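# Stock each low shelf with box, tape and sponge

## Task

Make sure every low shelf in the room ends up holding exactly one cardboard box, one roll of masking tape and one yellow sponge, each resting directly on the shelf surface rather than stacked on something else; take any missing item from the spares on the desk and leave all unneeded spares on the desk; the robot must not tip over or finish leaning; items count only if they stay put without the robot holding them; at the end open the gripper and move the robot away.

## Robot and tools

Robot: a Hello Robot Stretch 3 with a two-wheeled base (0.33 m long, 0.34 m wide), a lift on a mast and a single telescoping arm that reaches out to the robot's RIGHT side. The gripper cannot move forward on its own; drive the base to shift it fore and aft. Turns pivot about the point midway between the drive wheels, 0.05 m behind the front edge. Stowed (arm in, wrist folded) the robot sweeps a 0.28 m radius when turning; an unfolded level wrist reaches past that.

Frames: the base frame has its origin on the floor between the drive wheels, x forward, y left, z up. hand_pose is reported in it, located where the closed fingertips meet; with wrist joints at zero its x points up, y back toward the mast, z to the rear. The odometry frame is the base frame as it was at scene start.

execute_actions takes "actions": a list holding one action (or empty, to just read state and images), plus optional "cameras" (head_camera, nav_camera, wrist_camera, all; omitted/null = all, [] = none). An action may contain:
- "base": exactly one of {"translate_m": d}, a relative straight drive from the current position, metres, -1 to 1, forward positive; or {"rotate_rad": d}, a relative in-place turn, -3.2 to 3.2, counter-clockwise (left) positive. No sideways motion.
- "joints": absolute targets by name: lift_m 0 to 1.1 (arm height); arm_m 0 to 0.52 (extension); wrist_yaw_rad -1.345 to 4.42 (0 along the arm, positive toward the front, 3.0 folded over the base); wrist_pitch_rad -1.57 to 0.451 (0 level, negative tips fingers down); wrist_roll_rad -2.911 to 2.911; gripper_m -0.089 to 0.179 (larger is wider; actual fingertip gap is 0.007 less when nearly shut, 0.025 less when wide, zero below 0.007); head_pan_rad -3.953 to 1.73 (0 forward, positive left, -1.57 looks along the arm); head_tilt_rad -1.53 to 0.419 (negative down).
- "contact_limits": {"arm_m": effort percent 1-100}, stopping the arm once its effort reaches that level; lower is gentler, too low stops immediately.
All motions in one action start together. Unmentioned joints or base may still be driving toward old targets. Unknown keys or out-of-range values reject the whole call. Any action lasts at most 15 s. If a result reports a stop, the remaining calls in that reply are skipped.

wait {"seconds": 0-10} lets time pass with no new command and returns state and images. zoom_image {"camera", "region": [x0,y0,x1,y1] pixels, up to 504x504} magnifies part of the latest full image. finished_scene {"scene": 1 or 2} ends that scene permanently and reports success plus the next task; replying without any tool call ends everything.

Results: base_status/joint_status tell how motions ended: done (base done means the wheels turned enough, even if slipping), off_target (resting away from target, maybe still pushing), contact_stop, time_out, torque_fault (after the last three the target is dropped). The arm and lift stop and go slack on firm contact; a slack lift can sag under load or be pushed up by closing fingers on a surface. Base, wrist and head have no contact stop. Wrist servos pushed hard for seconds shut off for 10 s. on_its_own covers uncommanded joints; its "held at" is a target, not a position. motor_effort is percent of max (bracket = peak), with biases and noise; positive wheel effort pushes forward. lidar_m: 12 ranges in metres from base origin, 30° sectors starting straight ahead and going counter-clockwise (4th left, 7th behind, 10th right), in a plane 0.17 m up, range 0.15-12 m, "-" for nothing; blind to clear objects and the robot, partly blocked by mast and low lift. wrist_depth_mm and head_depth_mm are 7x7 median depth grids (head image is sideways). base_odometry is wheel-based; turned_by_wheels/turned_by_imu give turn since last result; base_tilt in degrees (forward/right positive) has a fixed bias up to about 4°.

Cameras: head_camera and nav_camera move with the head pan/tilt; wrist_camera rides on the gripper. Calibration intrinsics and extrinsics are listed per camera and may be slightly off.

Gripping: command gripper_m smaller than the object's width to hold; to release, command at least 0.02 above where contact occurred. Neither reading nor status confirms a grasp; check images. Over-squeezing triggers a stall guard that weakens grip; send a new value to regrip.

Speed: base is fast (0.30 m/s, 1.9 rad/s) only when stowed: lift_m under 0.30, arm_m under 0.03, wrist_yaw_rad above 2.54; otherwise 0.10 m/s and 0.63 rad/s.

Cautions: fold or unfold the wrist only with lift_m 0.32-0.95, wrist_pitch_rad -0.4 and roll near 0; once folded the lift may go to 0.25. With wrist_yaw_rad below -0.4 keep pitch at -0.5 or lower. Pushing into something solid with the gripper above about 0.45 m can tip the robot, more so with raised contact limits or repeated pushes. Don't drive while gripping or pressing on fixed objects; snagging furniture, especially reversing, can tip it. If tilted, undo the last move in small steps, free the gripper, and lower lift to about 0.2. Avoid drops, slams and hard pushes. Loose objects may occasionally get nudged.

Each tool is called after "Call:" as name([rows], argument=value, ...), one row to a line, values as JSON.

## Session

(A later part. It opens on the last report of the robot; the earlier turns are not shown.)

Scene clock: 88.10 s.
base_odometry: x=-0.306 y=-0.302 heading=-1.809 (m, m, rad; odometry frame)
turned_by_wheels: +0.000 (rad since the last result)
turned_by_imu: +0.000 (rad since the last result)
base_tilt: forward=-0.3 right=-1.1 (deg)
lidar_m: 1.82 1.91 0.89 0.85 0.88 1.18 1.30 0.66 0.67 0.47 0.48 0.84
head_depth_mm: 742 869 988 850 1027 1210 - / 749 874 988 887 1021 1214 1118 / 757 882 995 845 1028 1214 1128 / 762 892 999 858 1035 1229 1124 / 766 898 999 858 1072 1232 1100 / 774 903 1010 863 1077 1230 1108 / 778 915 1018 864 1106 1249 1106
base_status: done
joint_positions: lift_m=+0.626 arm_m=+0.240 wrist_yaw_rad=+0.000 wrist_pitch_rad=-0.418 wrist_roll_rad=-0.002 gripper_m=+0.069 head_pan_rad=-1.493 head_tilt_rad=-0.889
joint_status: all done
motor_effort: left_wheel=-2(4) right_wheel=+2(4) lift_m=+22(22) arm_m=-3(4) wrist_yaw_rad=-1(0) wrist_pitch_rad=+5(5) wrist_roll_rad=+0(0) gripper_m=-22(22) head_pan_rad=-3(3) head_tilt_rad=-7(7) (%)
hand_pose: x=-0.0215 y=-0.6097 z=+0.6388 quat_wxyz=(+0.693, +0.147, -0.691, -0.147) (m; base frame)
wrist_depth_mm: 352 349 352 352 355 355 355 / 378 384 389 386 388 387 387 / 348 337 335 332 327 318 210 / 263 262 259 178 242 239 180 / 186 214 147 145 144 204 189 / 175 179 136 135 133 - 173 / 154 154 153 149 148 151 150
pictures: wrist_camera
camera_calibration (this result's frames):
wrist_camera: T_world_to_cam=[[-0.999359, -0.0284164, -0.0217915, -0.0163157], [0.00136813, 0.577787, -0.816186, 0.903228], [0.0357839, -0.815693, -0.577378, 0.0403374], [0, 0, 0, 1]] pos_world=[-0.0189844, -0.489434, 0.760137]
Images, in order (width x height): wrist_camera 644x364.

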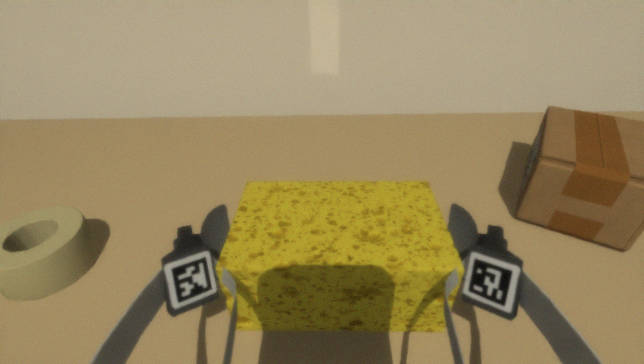

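Call:
execute_actions([
  {"joints":{"gripper_m":0.145}},
], cameras=[])

Call:
execute_actions([
  {"joints":{"arm_m":0.06,"lift_m":0.64}},
], cameras=["wrist_camera"])

Call:
execute_actions([
  {"base":{"rotate_rad":0.46},"joints":{"arm_m":0.0,"lift_m":0.4,"wrist_yaw_rad":2.8,"gripper_m":0.04,"head_pan_rad":0.3,"head_tilt_rad":-0.7}},
], cameras=[])

Call:
execute_actions([
  {"base":{"translate_m":1.0},"joints":{"lift_m":0.28}},
], cameras=["head_camera"])

Scene clock: 104.63 s.
base_odometry: x=-0.306 y=-0.302 heading=-1.809 (m, m, rad; odometry frame)
turned_by_wheels: +0.000 (rad since the last result)
turned_by_imu: +0.000 (rad since the last result)
base_tilt: forward=-0.2 right=-1.2 (deg)
lidar_m: 1.82 1.91 0.89 0.85 0.88 1.18 1.30 0.66 0.67 0.47 0.48 0.84
head_depth_mm: 744 871 985 847 1019 1203 - / 750 875 989 887 1017 1212 1114 / 755 885 995 837 1030 1214 1124 / 762 892 999 859 1031 1223 1118 / 765 904 1001 858 1081 1234 1106 / 775 908 1009 861 1079 1232 1111 / 779 919 1021 864 1105 1246 1109
base_status: not commanded
joint_positions: lift_m=+0.626 arm_m=+0.240 wrist_yaw_rad=+0.000 wrist_pitch_rad=-0.418 wrist_roll_rad=-0.002 gripper_m=+0.145 head_pan_rad=-1.493 head_tilt_rad=-0.889
joint_status: all done
motor_effort: left_wheel=-3(2) right_wheel=+2(2) lift_m=+22(21) arm_m=-3(4) wrist_yaw_rad=-1(1) wrist_pitch_rad=+5(5) wrist_roll_rad=+0(0) gripper_m=+0(99) head_pan_rad=-2(3) head_tilt_rad=-7(7) (%)
hand_pose: x=-0.0215 y=-0.6097 z=+0.6388 quat_wxyz=(+0.693, +0.147, -0.691, -0.147) (m; base frame)
wrist_depth_mm: 352 353 351 355 353 356 352 / 387 384 379 383 386 386 384 / 344 339 335 332 329 321 210 / 265 261 256 178 241 238 180 / 186 220 155 145 144 205 190 / 175 - 145 135 134 168 171 / 159 154 153 150 147 149 150
pictures: none
No camera images: the call's "cameras" was empty. Leave "cameras" out to get every camera's image.

Scene clock: 107.20 s.
base_odometry: x=-0.306 y=-0.302 heading=-1.809 (m, m, rad; odometry frame)
turned_by_wheels: +0.000 (rad since the last result)
turned_by_imu: +0.000 (rad since the last result)
base_tilt: forward=-0.2 right=-1.1 (deg)
lidar_m: 1.82 1.90 0.89 0.85 0.88 1.18 1.30 0.66 0.67 0.47 0.48 0.84
head_depth_mm: 745 869 984 849 1023 - - / 750 877 989 854 1004 - 1115 / 754 879 993 835 1006 - 1124 / 762 891 995 857 1037 1227 1119 / 769 901 1006 861 1072 1234 1105 / 776 908 1010 861 1083 1232 1106 / 778 918 1024 869 1103 1243 1104
base_status: not commanded
joint_positions: lift_m=+0.640 arm_m=+0.060 wrist_yaw_rad=+0.000 wrist_pitch_rad=-0.418 wrist_roll_rad=-0.002 gripper_m=+0.145 head_pan_rad=-1.493 head_tilt_rad=-0.889
joint_status: all done
motor_effort: left_wheel=-2(2) right_wheel=+2(1) lift_m=+26(28) arm_m=-3(1) wrist_yaw_rad=+1(1) wrist_pitch_rad=+5(5) wrist_roll_rad=+0(0) gripper_m=+0(0) head_pan_rad=-3(3) head_tilt_rad=-6(6) (%)
hand_pose: x=-0.0215 y=-0.4297 z=+0.6526 quat_wxyz=(+0.693, +0.147, -0.691, -0.147) (m; base frame)
wrist_depth_mm: 513 515 506 518 504 518 511 / 552 524 536 513 499 423 483 / 379 351 369 299 338 344 347 / 291 287 282 282 278 274 271 / 234 242 233 229 226 233 222 / 496 - 381 486 480 476 469 / 442 425 398 431 435 433 426
pictures: wrist_camera
camera_calibration (this result's frames):
wrist_camera: T_world_to_cam=[[-0.999359, -0.0284164, -0.0217913, -0.0109005], [0.00136803, 0.577787, -0.816186, 0.810487], [0.0357838, -0.815693, -0.577378, 0.19512], [0, 0, 0, 1]] pos_world=[-0.0189844, -0.309441, 0.773929]
Images, in order (width x height): wrist_camera 644x364.

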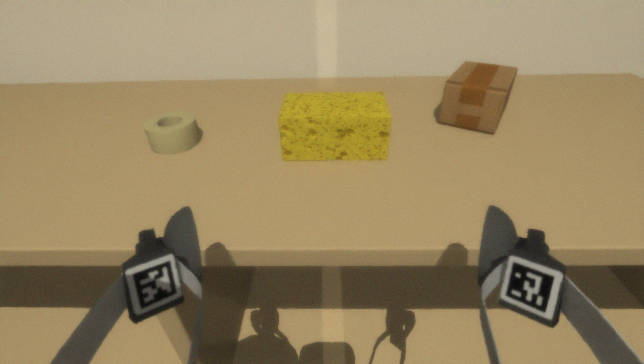

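Scene clock: 110.20 s.
base_odometry: x=-0.306 y=-0.302 heading=-1.349 (m, m, rad; odometry frame)
turned_by_wheels: +0.460 (rad since the last result)
turned_by_imu: +0.463 (rad since the last result)
base_tilt: forward=-0.2 right=-1.0 (deg)
lidar_m: 1.84 0.91 0.85 0.87 1.11 1.30 1.34 0.66 0.56 0.47 0.84 1.83
head_depth_mm: 1688 1866 2076 1951 1582 1329 1148 / 1838 2020 2252 1975 1588 1335 1146 / 1991 2222 2442 1974 1591 1340 1157 / 2061 2307 2386 1840 1597 1345 1156 / 944 1052 1187 1364 1515 1339 1157 / 861 951 1060 1200 1375 1345 1155 / 790 867 953 1069 1207 1316 1159
base_status: done
joint_positions: lift_m=+0.400 arm_m=+0.001 wrist_yaw_rad=+2.798 wrist_pitch_rad=-0.418 wrist_roll_rad=-0.002 gripper_m=+0.040 head_pan_rad=+0.293 head_tilt_rad=-0.705
joint_status: all done
motor_effort: left_wheel=-2(7) right_wheel=+1(4) lift_m=+22(22) arm_m=-3(4) wrist_yaw_rad=+2(1) wrist_pitch_rad=+5(5) wrist_roll_rad=+0(0) gripper_m=+0(100) head_pan_rad=+3(35) head_tilt_rad=+2(22) (%)
hand_pose: x=+0.0543 y=+0.0654 z=+0.4128 quat_wxyz=(+0.263, +0.706, +0.027, +0.657) (m; base frame)
wrist_depth_mm: - 856 810 780 804 761 734 / - 926 895 875 838 836 799 / - - - - 900 919 908 / - 938 910 883 903 901 868 / 740 772 749 744 747 726 741 / 631 - 636 630 - 618 607 / 550 548 540 532 537 539 531
pictures: none
No camera images: the call's "cameras" was empty. Leave "cameras" out to get every camera's image.

Scene clock: 116.00 s.
base_odometry: x=-0.087 y=-1.278 heading=-1.349 (m, m, rad; odometry frame)
turned_by_wheels: +0.000 (rad since the last result)
turned_by_imu: +0.001 (rad since the last result)
base_tilt: forward=-0.2 right=-1.1 (deg)
lidar_m: 0.96 1.24 0.44 0.44 0.57 1.27 1.64 1.18 0.91 1.31 0.98 0.92
head_depth_mm: 843 928 1034 1170 1345 1331 1151 / 908 1007 1138 1299 1486 1341 1146 / 984 1106 1263 1467 1566 1336 1151 / 1076 1218 1417 1683 1600 1340 1145 / 1195 1371 1625 1858 1606 1346 1156 / 1326 1553 1873 1990 1598 1347 1160 / 1504 1812 2240 1995 1610 1343 1162
base_status: done
joint_positions: lift_m=+0.280 arm_m=+0.001 wrist_yaw_rad=+2.799 wrist_pitch_rad=-0.418 wrist_roll_rad=-0.002 gripper_m=+0.040 head_pan_rad=+0.293 head_tilt_rad=-0.704
joint_status: all done
motor_effort: left_wheel=-3(8) right_wheel=+2(6) lift_m=+21(22) arm_m=-3(3) wrist_yaw_rad=+1(2) wrist_pitch_rad=+5(5) wrist_roll_rad=+0(0) gripper_m=+0(0) head_pan_rad=+4(4) head_tilt_rad=+2(2) (%)
hand_pose: x=+0.0541 y=+0.0654 z=+0.2928 quat_wxyz=(+0.263, +0.706, +0.027, +0.657) (m; base frame)
wrist_depth_mm: - 459 435 439 - - - / - 500 479 489 - - - / - 542 534 538 919 891 852 / - 612 600 599 693 680 673 / 590 582 587 568 590 568 573 / 496 - 503 491 - 488 472 / 441 - - 420 418 417 412
pictures: head_camera (sideways: a quarter turn clockwise sets it upright)
camera_calibration (this result's frames):
head_camera: T_world_to_cam=[[-0.63751, -0.18338, -0.7483, 0.9969], [-0.301934, 0.953035, 0.0236783, -0.0206309], [0.708814, 0.241033, -0.662937, 0.814533], [0, 0, 0, 1]] pos_world=[0.0519517, 0.00614442, 1.28645]
Images, in order (width x height): head_camera 896x504.

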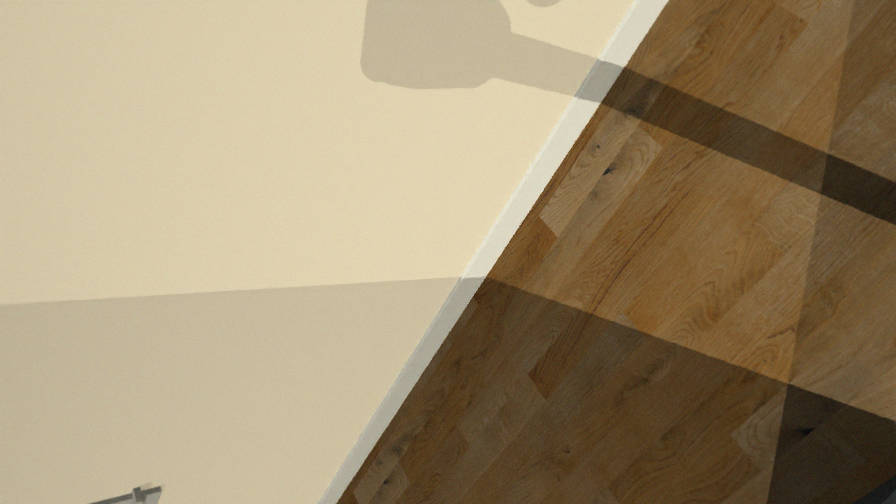

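Call:
execute_actions([
  {"base":{"translate_m":0.5},"joints":{"head_pan_rad":1.4,"head_tilt_rad":-0.4}},
], cameras=["head_camera","nav_camera"])

Scene clock: 120.93 s.
base_odometry: x=+0.023 y=-1.766 heading=-1.350 (m, m, rad; odometry frame)
turned_by_wheels: +0.000 (rad since the last result)
turned_by_imu: +0.000 (rad since the last result)
base_tilt: forward=-0.3 right=-1.2 (deg)
lidar_m: 0.50 0.64 1.45 0.73 0.52 0.66 2.14 1.28 1.50 0.74 0.52 0.49
head_depth_mm: 2659 2889 3062 3187 2204 1667 1351 / 2756 2933 3207 3229 2207 1673 1346 / 2807 3083 3219 3059 2200 1681 1345 / 2887 3127 3331 3181 2241 1682 1346 / 3009 3294 3441 3243 2214 1671 1355 / 3102 3320 3587 3319 2239 1625 1118 / 3172 3464 3661 784 810 838 871
base_status: done
joint_positions: lift_m=+0.280 arm_m=+0.001 wrist_yaw_rad=+2.799 wrist_pitch_rad=-0.418 wrist_roll_rad=-0.002 gripper_m=+0.040 head_pan_rad=+1.393 head_tilt_rad=-0.409
joint_status: all done
motor_effort: left_wheel=-3(7) right_wheel=+2(6) lift_m=+22(22) arm_m=-3(3) wrist_yaw_rad=+1(2) wrist_pitch_rad=+5(5) wrist_roll_rad=+0(0) gripper_m=+0(1) head_pan_rad=+3(33) head_tilt_rad=+5(30) (%)
hand_pose: x=+0.0541 y=+0.0654 z=+0.2928 quat_wxyz=(+0.263, +0.706, +0.027, +0.657) (m; base frame)
wrist_depth_mm: - - - - - - 629 / - 709 - - - - 630 / - 777 914 903 858 820 622 / - 719 712 698 689 677 604 / 504 610 574 567 603 563 539 / 502 - 519 489 - 481 473 / 440 - - 421 418 413 411
pictures: head_camera (sideways: a quarter turn clockwise sets it upright), nav_camera (sideways: a quarter turn counterclockwise sets it upright)
camera_calibration (this result's frames):
head_camera: T_world_to_cam=[[-0.0821904, -0.408854, -0.908891, 1.2029], [-0.987409, 0.157088, 0.0186267, -0.00988096], [0.13516, 0.898978, -0.416617, 0.49756], [0, 0, 0, 1]] pos_world=[0.0218605, 0.0460693, 1.30079]
nav_camera: T_world_to_cam=[[0.0475275, 0.440217, 0.896633, -1.13102], [0.989601, -0.142754, 0.0176321, 0.0197048], [0.13576, 0.886471, -0.442424, 0.532048], [0, 0, 0, 1]] pos_world=[-0.0379763, 0.0290607, 1.24915]
Images, in order (width x height): head_camera 896x504, nav_camera 672x504.

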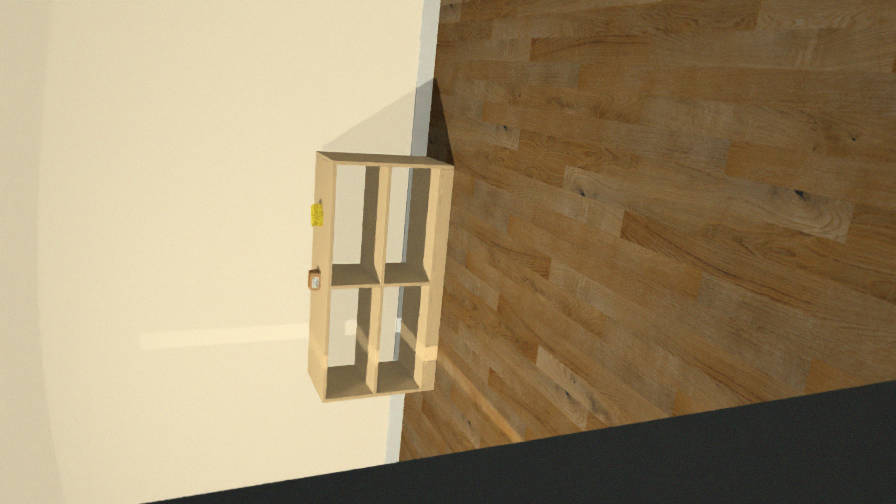

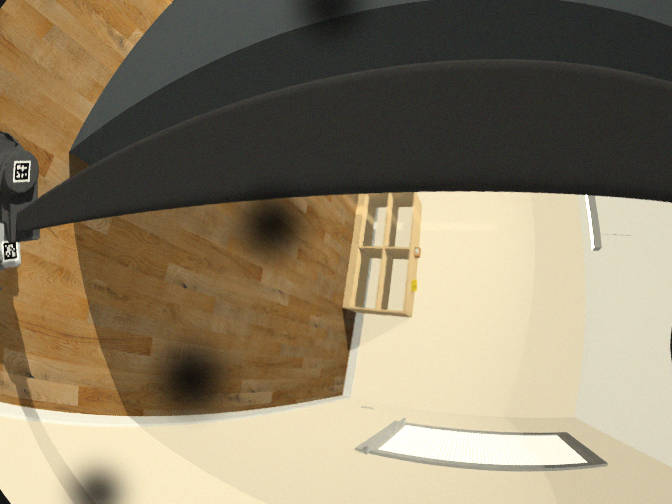

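Call:
zoom_image(camera="head_camera", region=[260, 140, 420, 410])

Region (260, 140, 420, 410) of head_camera's 896x504 image, scaled by 1.867, with more detail than that image has; it fills the left 299 columns of this view, and the rest is white.

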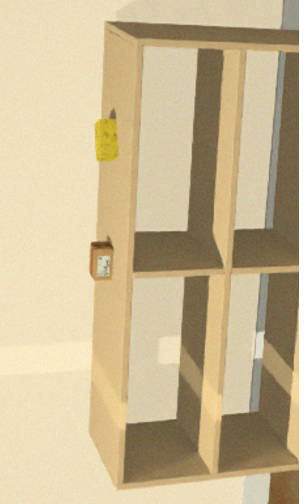

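Call:
execute_actions([
  {"base":{"rotate_rad":-0.21},"joints":{"head_pan_rad":-0.5}},
], cameras=[])

Call:
execute_actions([
  {"base":{"translate_m":-1.0},"joints":{"head_pan_rad":-3.14,"head_tilt_rad":-0.55}},
], cameras=[])

Call:
execute_actions([
  {"base":{"translate_m":-0.95}},
], cameras=["head_camera"])

Scene clock: 135.87 s.
base_odometry: x=+0.023 y=-1.766 heading=-1.559 (m, m, rad; odometry frame)
turned_by_wheels: -0.210 (rad since the last result)
turned_by_imu: -0.211 (rad since the last result)
base_tilt: forward=-0.2 right=-1.1 (deg)
lidar_m: 0.49 0.56 0.93 2.88 0.55 0.52 2.70 1.65 1.28 1.01 0.55 0.49
head_depth_mm: 416 444 478 518 567 644 747 / 412 445 484 531 587 646 726 / 402 433 470 513 566 632 716 / 392 422 457 499 548 608 683 / 383 411 444 483 530 586 658 / 374 401 432 469 513 565 631 / 365 392 421 456 497 547 607
base_status: done
joint_positions: lift_m=+0.280 arm_m=+0.001 wrist_yaw_rad=+2.799 wrist_pitch_rad=-0.418 wrist_roll_rad=-0.002 gripper_m=+0.040 head_pan_rad=-0.493 head_tilt_rad=-0.408
joint_status: all done
motor_effort: left_wheel=+2(9) right_wheel=-2(5) lift_m=+21(22) arm_m=-4(3) wrist_yaw_rad=+0(1) wrist_pitch_rad=+5(5) wrist_roll_rad=+0(0) gripper_m=-1(0) head_pan_rad=-3(34) head_tilt_rad=+5(5) (%)
hand_pose: x=+0.0541 y=+0.0654 z=+0.2928 quat_wxyz=(+0.263, +0.706, +0.027, +0.657) (m; base frame)
wrist_depth_mm: - - - - - 689 493 / - - - - - 712 504 / - 926 923 900 888 699 497 / - 723 713 714 688 664 506 / 554 597 584 577 589 577 513 / 493 - 503 486 - 476 469 / 439 - - 419 417 415 414
pictures: none
No camera images: the call's "cameras" was empty. Leave "cameras" out to get every camera's image.

Scene clock: 140.87 s.
base_odometry: x=+0.012 y=-0.766 heading=-1.559 (m, m, rad; odometry frame)
turned_by_wheels: +0.000 (rad since the last result)
turned_by_imu: +0.000 (rad since the last result)
base_tilt: forward=-0.2 right=-1.2 (deg)
lidar_m: 1.46 0.53 0.45 0.45 0.51 0.84 1.71 1.22 0.91 0.94 1.45 1.43
head_depth_mm: 1856 1891 2235 2321 1836 1481 1238 / 1902 1908 2325 2477 1848 1478 1239 / 1935 2044 2374 2365 1862 1481 1240 / 2010 2123 2325 2374 1865 1490 1242 / 2067 2164 2546 2356 1868 1489 1245 / 2121 2210 2484 2427 1884 1509 1247 / 2031 2010 2188 2256 1869 1500 1243
base_status: done
joint_positions: lift_m=+0.280 arm_m=+0.001 wrist_yaw_rad=+2.799 wrist_pitch_rad=-0.418 wrist_roll_rad=-0.002 gripper_m=+0.040 head_pan_rad=-3.133 head_tilt_rad=-0.544
joint_status: all done
motor_effort: left_wheel=+3(7) right_wheel=-2(7) lift_m=+21(21) arm_m=-4(3) wrist_yaw_rad=+0(0) wrist_pitch_rad=+5(5) wrist_roll_rad=-1(0) gripper_m=+0(0) head_pan_rad=-3(33) head_tilt_rad=-4(19) (%)
hand_pose: x=+0.0541 y=+0.0654 z=+0.2928 quat_wxyz=(+0.263, +0.706, +0.027, +0.657) (m; base frame)
wrist_depth_mm: - 425 437 445 458 468 492 / - 470 476 494 495 520 - / - 498 513 533 560 564 797 / - 563 572 584 603 622 683 / 579 591 582 580 583 567 552 / 496 - 502 486 - 483 472 / 444 - - 426 423 411 410
pictures: none
No camera images: the call's "cameras" was empty. Leave "cameras" out to get every camera's image.

Scene clock: 145.80 s.
base_odometry: x=+0.000 y=+0.184 heading=-1.559 (m, m, rad; odometry frame)
turned_by_wheels: +0.000 (rad since the last result)
turned_by_imu: +0.000 (rad since the last result)
base_tilt: forward=-0.1 right=-1.1 (deg)
lidar_m: 1.41 0.78 0.66 0.66 0.75 1.02 0.77 0.89 1.07 0.65 0.92 1.40
head_depth_mm: 1097 1199 964 682 1671 1471 1235 / 1123 1230 971 718 1707 1476 1237 / 1149 1268 977 723 1206 1447 1237 / 1179 1304 983 756 1140 1457 1241 / 1213 1342 988 773 1214 1453 1239 / 1245 1391 994 1771 1886 1493 1247 / 1282 1401 1000 1300 1530 1477 1250
base_status: done
joint_positions: lift_m=+0.280 arm_m=+0.001 wrist_yaw_rad=+2.799 wrist_pitch_rad=-0.418 wrist_roll_rad=-0.002 gripper_m=+0.040 head_pan_rad=-3.133 head_tilt_rad=-0.544
joint_status: not commanded
motor_effort: left_wheel=+3(8) right_wheel=-2(6) lift_m=+22(21) arm_m=-4(3) wrist_yaw_rad=+1(2) wrist_pitch_rad=+5(5) wrist_roll_rad=+0(1) gripper_m=-1(1) head_pan_rad=-3(2) head_tilt_rad=-4(4) (%)
hand_pose: x=+0.0541 y=+0.0654 z=+0.2928 quat_wxyz=(+0.263, +0.706, +0.027, +0.657) (m; base frame)
wrist_depth_mm: - 604 619 638 657 688 677 / - 649 672 683 712 754 743 / - 709 752 752 772 809 825 / - 715 714 690 689 686 685 / 588 594 579 572 595 566 559 / 494 - 506 486 - 476 475 / 447 - - 419 416 407 414
pictures: head_camera (sideways: a quarter turn clockwise sets it upright)
camera_calibration (this result's frames):
head_camera: T_world_to_cam=[[0.535994, -0.00395411, -0.844212, 1.11477], [0.0259811, -0.999438, 0.0211767, -0.019379], [-0.843822, -0.0332842, -0.535591, 0.658337], [0, 0, 0, 1]] pos_world=[-0.0414899, 0.00695203, 1.29412]
Images, in order (width x height): head_camera 896x504.

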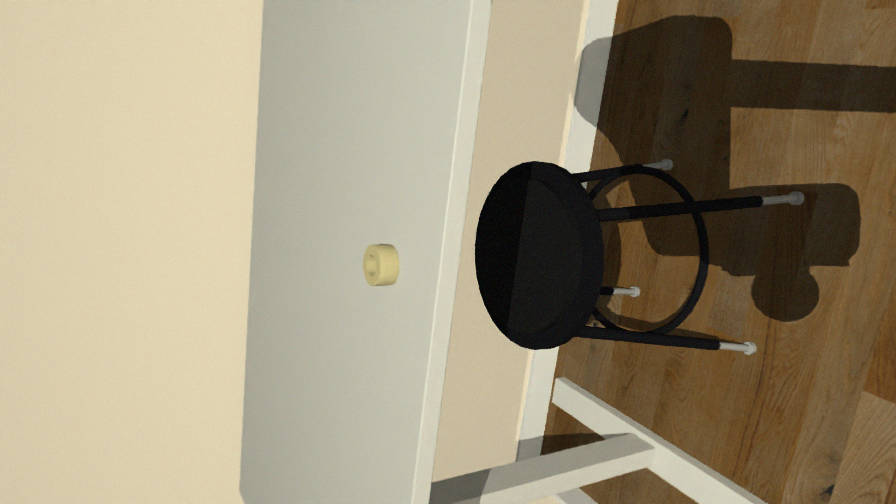

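Call:
execute_actions([
  {"base":{"rotate_rad":-1.48},"joints":{"lift_m":0.56,"head_pan_rad":-1.6}},
], cameras=[])

Call:
execute_actions([
  {"joints":{"lift_m":0.985,"wrist_yaw_rad":0,"arm_m":0.16,"gripper_m":0.13}},
], cameras=["wrist_camera"])

Scene clock: 154.57 s.
base_odometry: x=+0.000 y=+0.184 heading=-3.039 (m, m, rad; odometry frame)
turned_by_wheels: -1.480 (rad since the last result)
turned_by_imu: -1.489 (rad since the last result)
base_tilt: forward=-0.2 right=-1.2 (deg)
lidar_m: 0.65 0.92 2.36 1.21 0.74 0.66 0.66 0.79 1.02 0.77 1.20 0.68
head_depth_mm: 1091 1202 965 680 1670 1480 1234 / 1126 1230 971 718 1684 1489 1229 / 1155 1275 974 726 1132 1415 1236 / 1201 1320 982 766 1140 1454 1245 / 1240 1363 987 1231 1739 1499 1238 / 1274 1395 995 1821 1819 1499 1244 / 1329 1463 998 1317 1723 1465 1246
base_status: done
joint_positions: lift_m=+0.560 arm_m=+0.001 wrist_yaw_rad=+2.799 wrist_pitch_rad=-0.418 wrist_roll_rad=-0.002 gripper_m=+0.040 head_pan_rad=-1.607 head_tilt_rad=-0.544
joint_status: all done
motor_effort: left_wheel=+3(10) right_wheel=-3(5) lift_m=+27(28) arm_m=-3(3) wrist_yaw_rad=+0(1) wrist_pitch_rad=+5(5) wrist_roll_rad=+0(0) gripper_m=+0(0) head_pan_rad=+2(34) head_tilt_rad=-3(3) (%)
hand_pose: x=+0.0541 y=+0.0654 z=+0.5726 quat_wxyz=(+0.263, +0.706, +0.027, +0.657) (m; base frame)
wrist_depth_mm: - - - - - - - / - - - - - - 941 / - - - - - - 767 / - - - - - - 829 / 749 - 945 985 - 936 807 / 757 - 817 793 - 794 761 / 712 690 708 694 707 686 677
pictures: none
No camera images: the call's "cameras" was empty. Leave "cameras" out to get every camera's image.

Scene clock: 159.27 s.
base_odometry: x=+0.000 y=+0.184 heading=-3.039 (m, m, rad; odometry frame)
turned_by_wheels: +0.000 (rad since the last result)
turned_by_imu: +0.000 (rad since the last result)
base_tilt: forward=-0.3 right=-1.1 (deg)
lidar_m: 0.65 0.92 2.36 1.21 0.74 0.66 0.66 0.79 1.02 0.77 1.20 0.69
head_depth_mm: 1089 1199 1173 680 1675 1472 1227 / 1122 1238 - - 1731 1478 1238 / 1159 1275 1131 - 1377 1404 1239 / 1199 1318 1057 708 1135 1450 1246 / 1231 1363 987 1229 1743 1484 1236 / 1276 1400 995 1817 1829 1497 1243 / 1319 1455 997 1316 1718 1458 1250
base_status: not commanded
joint_positions: lift_m=+0.985 arm_m=+0.160 wrist_yaw_rad=+0.002 wrist_pitch_rad=-0.418 wrist_roll_rad=-0.002 gripper_m=+0.130 head_pan_rad=-1.607 head_tilt_rad=-0.544
joint_status: all done
motor_effort: left_wheel=+4(3) right_wheel=-1(2) lift_m=+26(25) arm_m=+3(2) wrist_yaw_rad=-1(2) wrist_pitch_rad=+5(5) wrist_roll_rad=+0(0) gripper_m=+0(100) head_pan_rad=+3(3) head_tilt_rad=-4(3) (%)
hand_pose: x=-0.0211 y=-0.5291 z=+0.9976 quat_wxyz=(+0.693, +0.148, -0.691, -0.146) (m; base frame)
wrist_depth_mm: 830 928 921 877 794 759 726 / 567 558 539 525 516 506 495 / 390 384 375 353 366 362 355 / 856 350 305 286 285 281 280 / 924 - - 721 252 239 228 / 958 - - 671 - - 228 / 934 - - - - - -
pictures: wrist_camera
camera_calibration (this result's frames):
wrist_camera: T_world_to_cam=[[-0.99931, -0.0300923, -0.0217933, -0.00671211], [0.000397626, 0.577855, -0.816139, 1.1494], [0.0371529, -0.815585, -0.577444, 0.313436], [0, 0, 0, 1]] pos_world=[-0.0188095, -0.408753, 1.11891]
Images, in order (width x height): wrist_camera 644x364.

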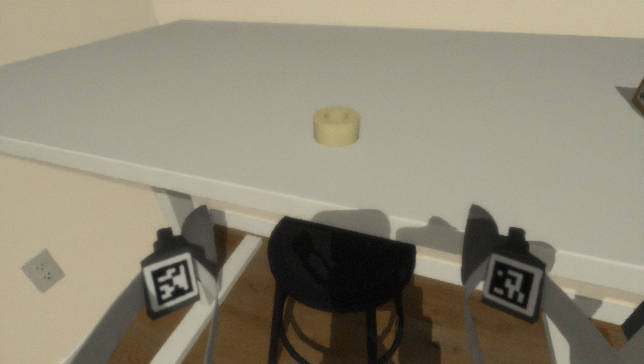

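Call:
execute_actions([
  {"joints":{"lift_m":0.975,"arm_m":0.365}},
], cameras=["wrist_camera"])

Scene clock: 164.20 s.
base_odometry: x=+0.000 y=+0.184 heading=-3.039 (m, m, rad; odometry frame)
turned_by_wheels: +0.000 (rad since the last result)
turned_by_imu: +0.000 (rad since the last result)
base_tilt: forward=-0.2 right=-1.2 (deg)
lidar_m: 0.65 0.91 2.36 1.21 0.74 0.66 0.66 0.80 1.02 0.77 1.20 0.68
head_depth_mm: 1091 1193 - 642 1652 1484 1233 / 1127 1220 850 718 1698 1474 1236 / 1161 1256 - 721 1132 1403 1243 / 1193 1322 980 767 1136 1458 1233 / 1231 1366 987 1233 1741 1497 1245 / 1273 1398 994 1816 1821 1500 1244 / 1320 1459 1000 1321 1705 1457 1241
base_status: not commanded
joint_positions: lift_m=+0.975 arm_m=+0.365 wrist_yaw_rad=+0.000 wrist_pitch_rad=-0.418 wrist_roll_rad=-0.002 gripper_m=+0.130 head_pan_rad=-1.607 head_tilt_rad=-0.544
joint_status: all done
motor_effort: left_wheel=+3(3) right_wheel=-2(2) lift_m=+21(23) arm_m=+2(1) wrist_yaw_rad=-1(2) wrist_pitch_rad=+5(5) wrist_roll_rad=+0(0) gripper_m=+0(0) head_pan_rad=+2(4) head_tilt_rad=-4(3) (%)
hand_pose: x=-0.0214 y=-0.7341 z=+0.9878 quat_wxyz=(+0.693, +0.147, -0.691, -0.147) (m; base frame)
wrist_depth_mm: 759 865 781 722 666 631 583 / 530 511 497 495 480 471 461 / 364 359 353 352 343 338 336 / 281 275 272 271 268 262 264 / 227 227 221 192 219 224 215 / 190 195 187 162 180 - 182 / 164 162 161 161 160 159 158
pictures: wrist_camera
camera_calibration (this result's frames):
wrist_camera: T_world_to_cam=[[-0.999346, -0.0288473, -0.0217932, -0.0124605], [0.00111751, 0.577854, -0.81614, 1.25989], [0.0361367, -0.81563, -0.577444, 0.140549], [0, 0, 0, 1]] pos_world=[-0.0189393, -0.613758, 1.10914]
Images, in order (width x height): wrist_camera 644x364.

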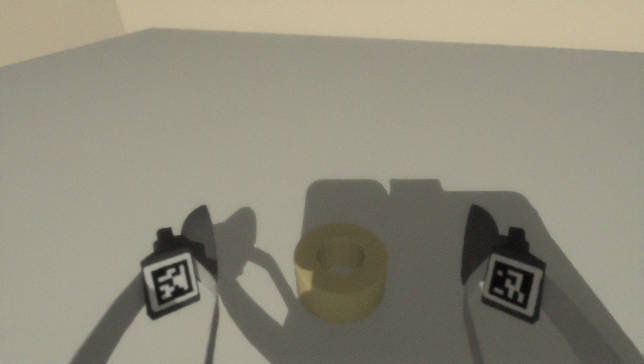

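Call:
execute_actions([
  {"joints":{"lift_m":0.963,"arm_m":0.369,"gripper_m":0.08}},
], cameras=[])

Call:
execute_actions([
  {"joints":{"gripper_m":0.008}},
], cameras=["wrist_camera"])

Call:
execute_actions([
  {"joints":{"lift_m":0.985}},
], cameras=["wrist_camera"])

Scene clock: 168.93 s.
base_odometry: x=+0.000 y=+0.184 heading=-3.039 (m, m, rad; odometry frame)
turned_by_wheels: +0.000 (rad since the last result)
turned_by_imu: +0.000 (rad since the last result)
base_tilt: forward=-0.1 right=-1.1 (deg)
lidar_m: 0.65 0.92 2.36 1.21 0.74 0.66 0.66 0.80 1.02 0.77 1.20 0.68
head_depth_mm: 1090 1193 1168 - 1663 1483 1230 / 1124 1219 - 717 1684 1476 1232 / 1160 1251 - 719 1135 1403 1242 / 1193 1321 987 768 1137 1441 1237 / 1232 1362 990 1236 1732 1488 1241 / 1277 1398 996 1813 1828 1498 1241 / 1325 1466 998 1319 1724 1459 1241
base_status: not commanded
joint_positions: lift_m=+0.963 arm_m=+0.369 wrist_yaw_rad=+0.000 wrist_pitch_rad=-0.418 wrist_roll_rad=-0.002 gripper_m=+0.080 head_pan_rad=-1.607 head_tilt_rad=-0.544
joint_status: all done
motor_effort: left_wheel=+3(3) right_wheel=-2(1) lift_m=+21(22) arm_m=+3(2) wrist_yaw_rad=+0(0) wrist_pitch_rad=+5(5) wrist_roll_rad=+0(1) gripper_m=-1(100) head_pan_rad=+3(2) head_tilt_rad=-3(3) (%)
hand_pose: x=-0.0214 y=-0.7381 z=+0.9758 quat_wxyz=(+0.693, +0.147, -0.691, -0.147) (m; base frame)
wrist_depth_mm: 753 820 768 714 665 619 566 / 480 475 464 450 448 440 433 / 338 330 327 325 320 312 309 / 257 254 252 246 247 243 239 / 209 208 214 177 201 199 197 / 176 175 170 152 160 172 167 / 152 150 150 149 148 148 146
pictures: none
No camera images: the call's "cameras" was empty. Leave "cameras" out to get every camera's image.

Scene clock: 170.13 s.
base_odometry: x=+0.000 y=+0.184 heading=-3.039 (m, m, rad; odometry frame)
turned_by_wheels: +0.000 (rad since the last result)
turned_by_imu: +0.000 (rad since the last result)
base_tilt: forward=-0.3 right=-1.1 (deg)
lidar_m: 0.65 0.92 2.35 1.21 0.74 0.66 0.66 0.80 1.02 0.77 1.20 0.68
head_depth_mm: 1091 1194 1167 - 1657 1490 1232 / 1127 1223 - 717 1684 1480 1227 / 1164 1251 - 723 1134 1411 1241 / 1193 1322 981 766 1134 1449 1236 / 1231 1365 987 1225 1746 1489 1241 / 1273 1405 997 1818 1822 1495 1246 / 1317 1470 995 1326 1716 1463 1253
base_status: not commanded
joint_positions: lift_m=+0.963 arm_m=+0.369 wrist_yaw_rad=+0.000 wrist_pitch_rad=-0.418 wrist_roll_rad=-0.002 gripper_m=+0.009 head_pan_rad=-1.607 head_tilt_rad=-0.544
joint_status: all done
motor_effort: left_wheel=+3(4) right_wheel=-2(2) lift_m=+21(22) arm_m=+2(2) wrist_yaw_rad=+0(0) wrist_pitch_rad=+5(5) wrist_roll_rad=+0(0) gripper_m=-22(100) head_pan_rad=+2(2) head_tilt_rad=-3(3) (%)
hand_pose: x=-0.0214 y=-0.7381 z=+0.9758 quat_wxyz=(+0.693, +0.147, -0.691, -0.147) (m; base frame)
wrist_depth_mm: 739 833 792 717 667 609 570 / 477 474 463 454 441 435 431 / 339 332 326 319 321 317 306 / 259 256 253 249 246 244 240 / 210 208 211 176 209 199 198 / 175 175 175 151 161 170 167 / 151 151 150 149 148 147 147
pictures: wrist_camera
camera_calibration (this result's frames):
wrist_camera: T_world_to_cam=[[-0.999346, -0.0288465, -0.0217925, -0.0128378], [0.00111739, 0.577854, -0.816139, 1.2524], [0.0361356, -0.81563, -0.577444, 0.130357], [0, 0, 0, 1]] pos_world=[-0.0189394, -0.617754, 1.09713]
Images, in order (width x height): wrist_camera 644x364.

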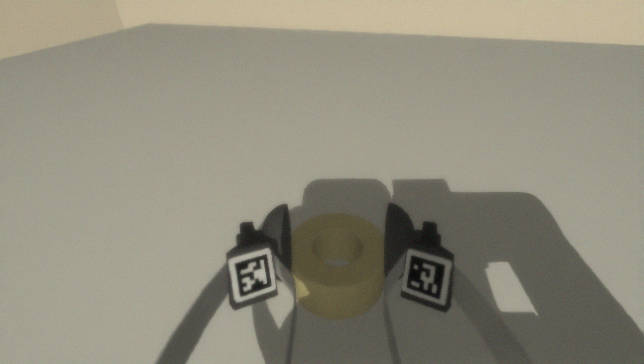

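Scene clock: 171.07 s.
base_odometry: x=+0.000 y=+0.184 heading=-3.039 (m, m, rad; odometry frame)
turned_by_wheels: +0.000 (rad since the last result)
turned_by_imu: +0.000 (rad since the last result)
base_tilt: forward=-0.3 right=-1.2 (deg)
lidar_m: 0.65 0.92 2.35 1.21 0.74 0.66 0.66 0.80 1.01 0.77 1.20 0.69
head_depth_mm: 1089 1187 - 648 1650 1480 1232 / 1124 1210 851 717 1693 1482 1235 / 1155 1247 - 722 1140 1395 1233 / 1193 1308 984 768 1138 1451 1244 / 1232 1370 987 1235 1737 1495 1239 / 1278 1394 995 1815 1822 1504 1245 / 1318 1459 995 1318 1712 1459 1248
base_status: not commanded
joint_positions: lift_m=+0.985 arm_m=+0.369 wrist_yaw_rad=+0.001 wrist_pitch_rad=-0.418 wrist_roll_rad=-0.002 gripper_m=+0.009 head_pan_rad=-1.607 head_tilt_rad=-0.544
joint_status: all done
motor_effort: left_wheel=+3(3) right_wheel=-2(2) lift_m=+25(28) arm_m=+2(1) wrist_yaw_rad=+0(1) wrist_pitch_rad=+5(5) wrist_roll_rad=+0(0) gripper_m=-22(22) head_pan_rad=+2(4) head_tilt_rad=-3(4) (%)
hand_pose: x=-0.0214 y=-0.7380 z=+0.9975 quat_wxyz=(+0.693, +0.147, -0.691, -0.147) (m; base frame)
wrist_depth_mm: 762 846 798 728 683 633 579 / 566 534 520 512 508 510 493 / 386 378 371 366 366 360 352 / 297 294 289 286 286 281 276 / 238 238 241 175 240 230 228 / 202 200 198 151 184 194 193 / 175 174 172 169 169 169 168
pictures: wrist_camera
camera_calibration (this result's frames):
wrist_camera: T_world_to_cam=[[-0.999346, -0.0288356, -0.02181, -0.0123379], [0.00111666, 0.578335, -0.815799, 1.27005], [0.0361376, -0.81529, -0.577925, 0.143648], [0, 0, 0, 1]] pos_world=[-0.0189392, -0.617753, 1.11885]
Images, in order (width x height): wrist_camera 644x364.

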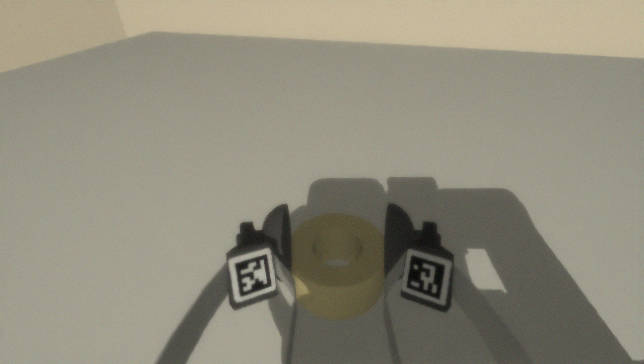

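Call:
execute_actions([
  {"base":{"rotate_rad":0.6},"joints":{"arm_m":0.27,"wrist_yaw_rad":1.2}},
], cameras=[])

Call:
execute_actions([
  {"base":{"rotate_rad":0.88},"joints":{"arm_m":0.0,"wrist_yaw_rad":2.8,"lift_m":0.72,"head_pan_rad":0}},
], cameras=[])

Call:
execute_actions([
  {"base":{"translate_m":1.0},"joints":{"lift_m":0.28}},
], cameras=[])

Call:
execute_actions([
  {"base":{"translate_m":0.97}},
], cameras=["wrist_camera"])

Scene clock: 179.60 s.
base_odometry: x=+0.000 y=+0.184 heading=-2.439 (m, m, rad; odometry frame)
turned_by_wheels: +0.600 (rad since the last result)
turned_by_imu: +0.605 (rad since the last result)
base_tilt: forward=-0.2 right=-1.1 (deg)
lidar_m: 0.92 2.35 1.09 0.71 0.66 0.67 0.84 1.06 0.77 1.16 0.65 1.04
head_depth_mm: 1359 1450 - 1764 1778 1440 1229 / 1324 1468 855 1404 1719 1492 1236 / 1217 1332 - 1776 1786 1481 1237 / 1122 1228 1278 - 1732 1500 1243 / 1042 1139 1220 1416 1582 1494 1241 / 969 1060 1146 1255 1417 1493 1243 / 908 983 1068 1137 1285 1420 1249
base_status: done
joint_positions: lift_m=+0.985 arm_m=+0.270 wrist_yaw_rad=+1.199 wrist_pitch_rad=-0.418 wrist_roll_rad=-0.002 gripper_m=+0.009 head_pan_rad=-1.607 head_tilt_rad=-0.544
joint_status: all done
motor_effort: left_wheel=-3(7) right_wheel=+2(6) lift_m=+26(26) arm_m=-4(4) wrist_yaw_rad=+0(5) wrist_pitch_rad=+5(5) wrist_roll_rad=+0(0) gripper_m=-22(22) head_pan_rad=+4(3) head_tilt_rad=-3(3) (%)
hand_pose: x=+0.1876 y=-0.4969 z=+0.9975 quat_wxyz=(+0.655, +0.511, -0.487, +0.269) (m; base frame)
wrist_depth_mm: - - 859 713 609 543 479 / - - 944 761 657 567 500 / - - - 841 729 612 541 / - 869 839 870 771 672 582 / - - 730 176 793 730 623 / - - 921 151 - 787 659 / - - 816 755 - 840 733
pictures: none
No camera images: the call's "cameras" was empty. Leave "cameras" out to get every camera's image.

Scene clock: 182.83 s.
base_odometry: x=+0.000 y=+0.184 heading=-1.559 (m, m, rad; odometry frame)
turned_by_wheels: +0.880 (rad since the last result)
turned_by_imu: +0.886 (rad since the last result)
base_tilt: forward=-0.3 right=-1.1 (deg)
lidar_m: 1.41 0.78 0.66 0.66 0.75 1.02 0.77 0.89 1.07 0.65 0.92 1.40
head_depth_mm: 1913 2098 2311 2443 1844 1473 1228 / 1979 2163 2420 2496 1849 1475 1241 / 2024 2234 2462 2488 1841 1487 1236 / 2081 2288 2526 2466 1851 1491 1242 / 2110 2357 2622 2499 1857 1488 1239 / 2072 1353 1408 1492 1572 1486 1244 / 1054 1093 1135 1189 1240 1295 1232
base_status: done
joint_positions: lift_m=+0.720 arm_m=+0.001 wrist_yaw_rad=+2.799 wrist_pitch_rad=-0.419 wrist_roll_rad=-0.002 gripper_m=+0.009 head_pan_rad=-0.007 head_tilt_rad=-0.544
joint_status: all done
motor_effort: left_wheel=-2(7) right_wheel=+2(5) lift_m=+22(22) arm_m=-3(1) wrist_yaw_rad=+2(4) wrist_pitch_rad=+5(5) wrist_roll_rad=+0(0) gripper_m=-22(22) head_pan_rad=+3(35) head_tilt_rad=-3(3) (%)
hand_pose: x=+0.0542 y=+0.0653 z=+0.7326 quat_wxyz=(+0.263, +0.706, +0.027, +0.657) (m; base frame)
wrist_depth_mm: - 598 612 631 646 666 694 / - 647 667 725 690 741 772 / - 703 741 747 780 800 832 / - 795 804 852 863 890 958 / 867 871 922 176 942 - - / 943 - - 150 902 - 942 / 874 842 853 832 839 854 857
pictures: none
No camera images: the call's "cameras" was empty. Leave "cameras" out to get every camera's image.

Scene clock: 190.50 s.
base_odometry: x=+0.012 y=-0.816 heading=-1.559 (m, m, rad; odometry frame)
turned_by_wheels: +0.000 (rad since the last result)
turned_by_imu: +0.001 (rad since the last result)
base_tilt: forward=-0.3 right=-1.2 (deg)
lidar_m: 1.41 0.51 0.44 0.43 0.49 0.82 1.77 1.26 0.94 0.93 1.46 1.38
head_depth_mm: 1112 1210 1332 1502 1672 1477 1230 / 1150 1268 1397 1562 1716 1483 1236 / 1172 1298 1435 1617 1782 1484 1241 / 1206 1338 1487 1685 1806 1497 1242 / 1228 1372 1526 1736 1861 1492 1246 / 1273 1404 1567 1803 1869 1497 1234 / 1302 1449 1636 1854 1876 1499 888
base_status: done
joint_positions: lift_m=+0.280 arm_m=+0.001 wrist_yaw_rad=+2.799 wrist_pitch_rad=-0.420 wrist_roll_rad=-0.002 gripper_m=+0.009 head_pan_rad=-0.007 head_tilt_rad=-0.544
joint_status: all done
motor_effort: left_wheel=-3(8) right_wheel=+2(6) lift_m=+20(22) arm_m=-4(3) wrist_yaw_rad=+1(1) wrist_pitch_rad=+6(6) wrist_roll_rad=+0(0) gripper_m=-22(22) head_pan_rad=+3(2) head_tilt_rad=-3(3) (%)
hand_pose: x=+0.0540 y=+0.0652 z=+0.2924 quat_wxyz=(+0.263, +0.706, +0.028, +0.657) (m; base frame)
wrist_depth_mm: - 411 429 434 442 456 - / - 444 462 467 494 497 - / - 494 505 517 545 549 841 / - 544 554 579 597 639 662 / 563 584 593 176 594 560 547 / 495 - - 150 451 478 479 / 445 - - 412 411 410 415
pictures: none
No camera images: the call's "cameras" was empty. Leave "cameras" out to get every camera's image.

Scene clock: 195.57 s.
base_odometry: x=+0.023 y=-1.786 heading=-1.560 (m, m, rad; odometry frame)
turned_by_wheels: +0.000 (rad since the last result)
turned_by_imu: +0.000 (rad since the last result)
base_tilt: forward=-0.3 right=-1.1 (deg)
lidar_m: 0.47 0.54 0.90 2.87 0.57 0.53 2.73 1.68 1.29 0.97 0.53 0.47
head_depth_mm: 346 379 419 468 529 610 720 / 354 388 430 483 548 637 755 / 362 400 443 498 570 665 798 / 371 410 457 515 591 694 841 / 381 421 472 534 616 726 888 / 391 433 486 554 643 768 945 / 401 446 502 574 671 806 1011
base_status: done
joint_positions: lift_m=+0.280 arm_m=+0.001 wrist_yaw_rad=+2.799 wrist_pitch_rad=-0.420 wrist_roll_rad=-0.002 gripper_m=+0.009 head_pan_rad=-0.007 head_tilt_rad=-0.545
joint_status: not commanded
motor_effort: left_wheel=-3(7) right_wheel=+2(6) lift_m=+23(22) arm_m=-4(4) wrist_yaw_rad=+1(1) wrist_pitch_rad=+6(6) wrist_roll_rad=+0(0) gripper_m=-22(22) head_pan_rad=+2(1) head_tilt_rad=-3(3) (%)
hand_pose: x=+0.0540 y=+0.0652 z=+0.2924 quat_wxyz=(+0.263, +0.706, +0.028, +0.657) (m; base frame)
wrist_depth_mm: - - - - - 672 479 / - - - - - 684 472 / - 916 884 881 867 691 483 / - 718 693 712 686 655 490 / 565 620 599 175 596 571 484 / 497 - - 149 451 478 462 / 437 - - 408 413 411 409
pictures: wrist_camera
camera_calibration (this result's frames):
wrist_camera: T_world_to_cam=[[0.950835, -0.308926, -0.0218381, -0.0162693], [-0.195896, -0.545328, -0.81501, 0.313908], [0.239869, 0.779219, -0.579035, 0.27362], [0, 0, 0, 1]] pos_world=[0.0113296, -0.0470529, 0.413918]
Images, in order (width x height): wrist_camera 644x364.

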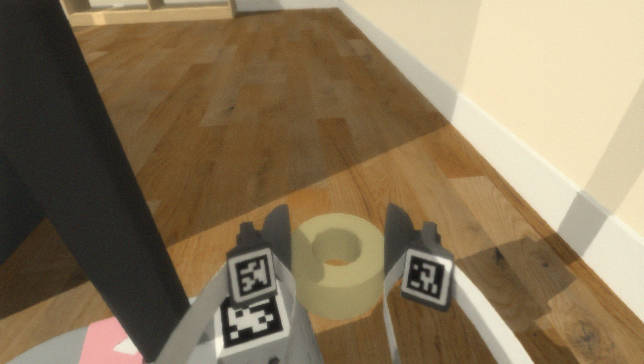

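Call:
execute_actions([
  {"base":{"rotate_rad":1.575},"joints":{"head_tilt_rad":-0.8}},
], cameras=["head_camera"])

Scene clock: 201.20 s.
base_odometry: x=+0.023 y=-1.786 heading=+0.015 (m, m, rad; odometry frame)
turned_by_wheels: +1.575 (rad since the last result)
turned_by_imu: +1.582 (rad since the last result)
base_tilt: forward=-0.3 right=-1.1 (deg)
lidar_m: 2.87 0.57 0.54 2.73 1.78 1.29 0.98 0.53 0.47 0.47 0.54 0.90
head_depth_mm: 2735 2939 2229 1776 1486 1275 1116 / 2779 2963 2198 1788 1493 1279 1123 / 2778 2968 2249 1783 1489 1289 1124 / 2766 2963 2254 1789 1501 1281 1124 / 2826 2976 2240 1822 1509 1288 1128 / 2994 3008 2253 1814 1348 1268 1129 / 3101 3025 2128 931 996 1067 1111
base_status: done
joint_positions: lift_m=+0.280 arm_m=+0.001 wrist_yaw_rad=+2.799 wrist_pitch_rad=-0.420 wrist_roll_rad=-0.002 gripper_m=+0.009 head_pan_rad=-0.007 head_tilt_rad=-0.791
joint_status: all done
motor_effort: left_wheel=-3(10) right_wheel=+2(7) lift_m=+22(22) arm_m=-3(3) wrist_yaw_rad=+1(1) wrist_pitch_rad=+6(6) wrist_roll_rad=+0(0) gripper_m=-22(22) head_pan_rad=+3(3) head_tilt_rad=-6(28) (%)
hand_pose: x=+0.0540 y=+0.0652 z=+0.2924 quat_wxyz=(+0.263, +0.706, +0.028, +0.657) (m; base frame)
wrist_depth_mm: - - - - 519 509 516 / - - - - 557 550 562 / - 932 948 902 604 613 637 / - 727 721 703 658 670 662 / 577 599 582 175 581 569 557 / 498 - - 149 458 475 471 / 446 - - 410 423 409 410
pictures: head_camera (sideways: a quarter turn clockwise sets it upright)
camera_calibration (this result's frames):
head_camera: T_world_to_cam=[[-0.725529, 0.0135209, -0.688059, 0.918929], [-0.00487808, 0.999681, 0.0247882, -0.0238852], [0.688175, 0.021341, -0.725231, 0.895681], [0, 0, 0, 1]] pos_world=[0.0502082, -0.00766187, 1.28244]
Images, in order (width x height): head_camera 896x504.

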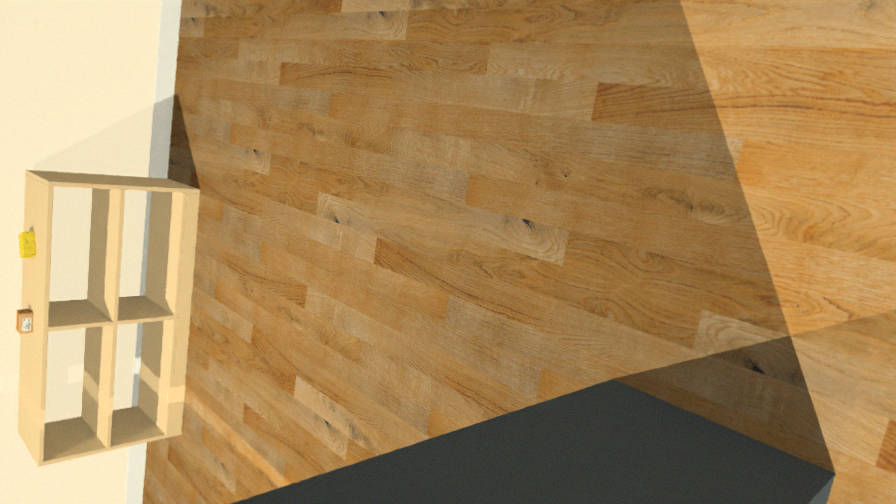

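Clearance ~0.32 m.

Call:
execute_actions([
  {"base":{"translate_m":1.0}},
], cameras=[])

Call:
execute_actions([
  {"base":{"translate_m":1.0},"joints":{"head_pan_rad":1.35,"head_tilt_rad":-0.4}},
], cameras=["head_camera","nav_camera"])

Call:
execute_actions([
  {"base":{"translate_m":0.3},"joints":{"lift_m":0.6,"head_pan_rad":0.0,"head_tilt_rad":-0.75}},
], cameras=["head_camera"])

Scene clock: 209.47 s.
base_odometry: x=+1.023 y=-1.770 heading=+0.015 (m, m, rad; odometry frame)
turned_by_wheels: +0.000 (rad since the last result)
turned_by_imu: +0.001 (rad since the last result)
base_tilt: forward=-0.3 right=-1.1 (deg)
lidar_m: 1.89 2.32 2.74 1.18 0.40 0.50 1.43 0.82 0.70 0.70 0.79 1.32
head_depth_mm: 1896 2169 2221 1769 1479 1278 1113 / 1943 2214 2199 1785 1496 1280 1120 / 1968 2141 2177 1802 1501 1282 1122 / 2000 2182 2209 1811 1490 1284 1125 / 2038 2169 2254 1809 1514 1293 1128 / 2071 2318 2231 1805 1503 1293 1134 / 2129 2323 2272 1818 1513 1296 1126
base_status: done
joint_positions: lift_m=+0.280 arm_m=+0.001 wrist_yaw_rad=+2.799 wrist_pitch_rad=-0.420 wrist_roll_rad=-0.002 gripper_m=+0.009 head_pan_rad=-0.007 head_tilt_rad=-0.791
joint_status: not commanded
motor_effort: left_wheel=-2(7) right_wheel=+2(6) lift_m=+22(21) arm_m=-3(3) wrist_yaw_rad=-1(2) wrist_pitch_rad=+6(6) wrist_roll_rad=+0(1) gripper_m=-22(22) head_pan_rad=+3(3) head_tilt_rad=-5(5) (%)
hand_pose: x=+0.0540 y=+0.0652 z=+0.2924 quat_wxyz=(+0.263, +0.706, +0.028, +0.657) (m; base frame)
wrist_depth_mm: - - - - - - - / - - - - - - - / - 825 944 905 877 871 879 / - 657 713 705 690 683 687 / 388 587 597 175 585 567 553 / 430 - - 149 451 471 472 / 440 - - 417 420 414 414
pictures: none
No camera images: the call's "cameras" was empty. Leave "cameras" out to get every camera's image.

Scene clock: 214.63 s.
base_odometry: x=+2.022 y=-1.755 heading=+0.015 (m, m, rad; odometry frame)
turned_by_wheels: +0.000 (rad since the last result)
turned_by_imu: +0.001 (rad since the last result)
base_tilt: forward=-0.2 right=-1.2 (deg)
lidar_m: 0.90 1.06 2.45 2.44 1.56 1.26 1.27 1.09 0.92 0.92 1.05 1.30
head_depth_mm: 2388 2559 2809 2584 2193 1666 1341 / 2417 2589 2829 2829 2196 1663 1351 / 2419 2603 2762 2832 2208 1672 1346 / 2398 2623 2797 2850 2216 1674 1352 / 2421 2620 2794 2734 2224 1674 1354 / 2439 2604 2830 2855 2248 1687 1354 / 2438 2633 2862 3037 2210 1686 1359
base_status: done
joint_positions: lift_m=+0.280 arm_m=+0.001 wrist_yaw_rad=+2.799 wrist_pitch_rad=-0.420 wrist_roll_rad=-0.002 gripper_m=+0.009 head_pan_rad=+1.343 head_tilt_rad=-0.409
joint_status: all done
motor_effort: left_wheel=-2(7) right_wheel=+2(5) lift_m=+22(22) arm_m=-3(4) wrist_yaw_rad=+1(1) wrist_pitch_rad=+6(6) wrist_roll_rad=+0(0) gripper_m=-22(22) head_pan_rad=+2(33) head_tilt_rad=+4(33) (%)
hand_pose: x=+0.0540 y=+0.0652 z=+0.2924 quat_wxyz=(+0.263, +0.706, +0.028, +0.657) (m; base frame)
wrist_depth_mm: - - - - - - - / - - - - - - - / - 919 910 891 866 888 817 / - 715 709 685 671 678 671 / 566 616 596 176 586 574 547 / 499 - - 150 451 476 473 / 436 - - 410 419 416 413
pictures: head_camera (sideways: a quarter turn clockwise sets it upright), nav_camera (sideways: a quarter turn counterclockwise sets it upright)
camera_calibration (this result's frames):
head_camera: T_world_to_cam=[[-0.102515, -0.404202, -0.908907, 1.20305], [-0.978324, 0.206243, 0.0186259, -0.0099354], [0.179927, 0.891114, -0.416583, 0.497242], [0, 0, 0, 1]] pos_world=[0.0241434, 0.045224, 1.30079]
nav_camera: T_world_to_cam=[[0.0694632, 0.437259, 0.896649, -1.13117], [0.981229, -0.192038, 0.0176334, 0.0197542], [0.179901, 0.878593, -0.44239, 0.531736], [0, 0, 0, 1]] pos_world=[-0.0364683, 0.0312293, 1.24915]
Images, in order (width x height): head_camera 896x504, nav_camera 672x504.

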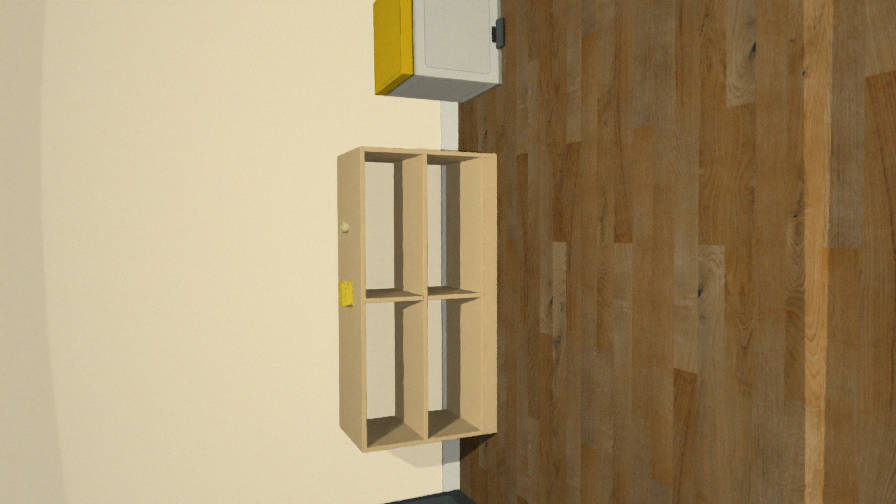

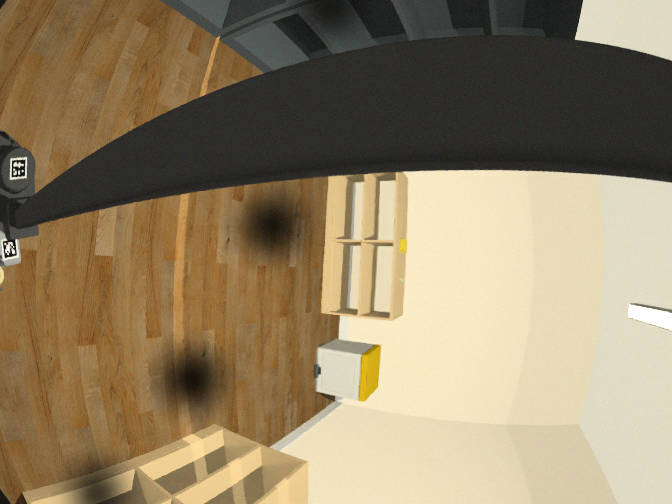

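Scene clock: 218.93 s.
base_odometry: x=+2.322 y=-1.751 heading=+0.015 (m, m, rad; odometry frame)
turned_by_wheels: +0.000 (rad since the last result)
turned_by_imu: +0.000 (rad since the last result)
base_tilt: forward=-0.2 right=-1.2 (deg)
lidar_m: 1.01 0.79 1.25 2.35 2.37 1.77 1.56 1.17 0.99 0.99 1.12 0.62
head_depth_mm: 803 907 1041 1192 1432 1309 1133 / 824 934 1077 991 1048 1256 1132 / 845 960 1120 990 1103 1254 1139 / 864 993 1133 988 1136 1282 1140 / 893 1021 1170 993 1207 1296 1144 / 921 1053 1186 1030 1200 1323 1148 / 941 1091 1219 1039 1244 1322 1150
base_status: done
joint_positions: lift_m=+0.600 arm_m=+0.001 wrist_yaw_rad=+2.799 wrist_pitch_rad=-0.420 wrist_roll_rad=-0.002 gripper_m=+0.009 head_pan_rad=+0.007 head_tilt_rad=-0.741
joint_status: all done
motor_effort: left_wheel=-2(9) right_wheel=+1(6) lift_m=+26(25) arm_m=-4(3) wrist_yaw_rad=+1(1) wrist_pitch_rad=+6(6) wrist_roll_rad=+0(0) gripper_m=-22(23) head_pan_rad=-2(33) head_tilt_rad=-5(31) (%)
hand_pose: x=+0.0540 y=+0.0652 z=+0.6121 quat_wxyz=(+0.263, +0.706, +0.028, +0.657) (m; base frame)
wrist_depth_mm: - - - - - - 677 / - - - - - - 967 / - - - - - - 665 / - - - - - - 689 / - - - 176 - 925 796 / 859 - 883 151 774 814 728 / 742 736 733 741 732 724 680
pictures: head_camera (sideways: a quarter turn clockwise sets it upright)
camera_calibration (this result's frames):
head_camera: T_world_to_cam=[[-0.690658, 0.003687, -0.723172, 0.964475], [-0.0199782, 0.999508, 0.0241758, -0.0229973], [0.722905, 0.0311449, -0.690245, 0.849966], [0, 0, 0, 1]] pos_world=[0.0512181, -0.00704205, 1.28472]
Images, in order (width x height): head_camera 896x504.

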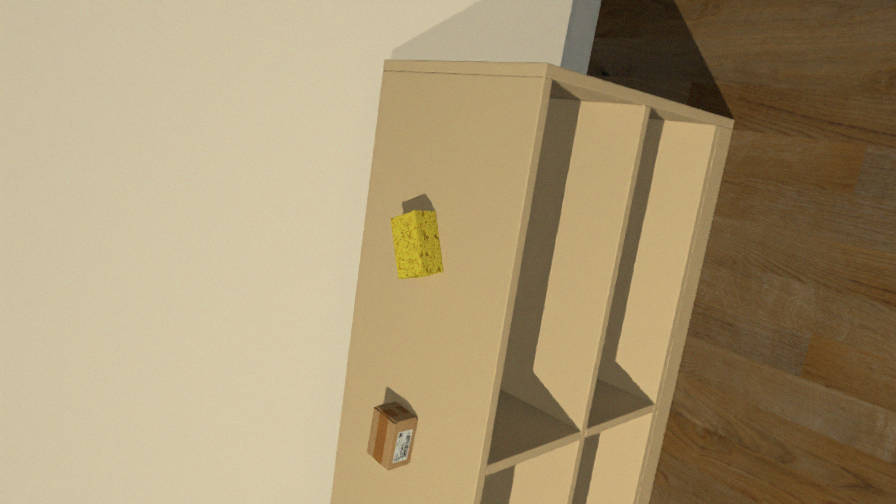

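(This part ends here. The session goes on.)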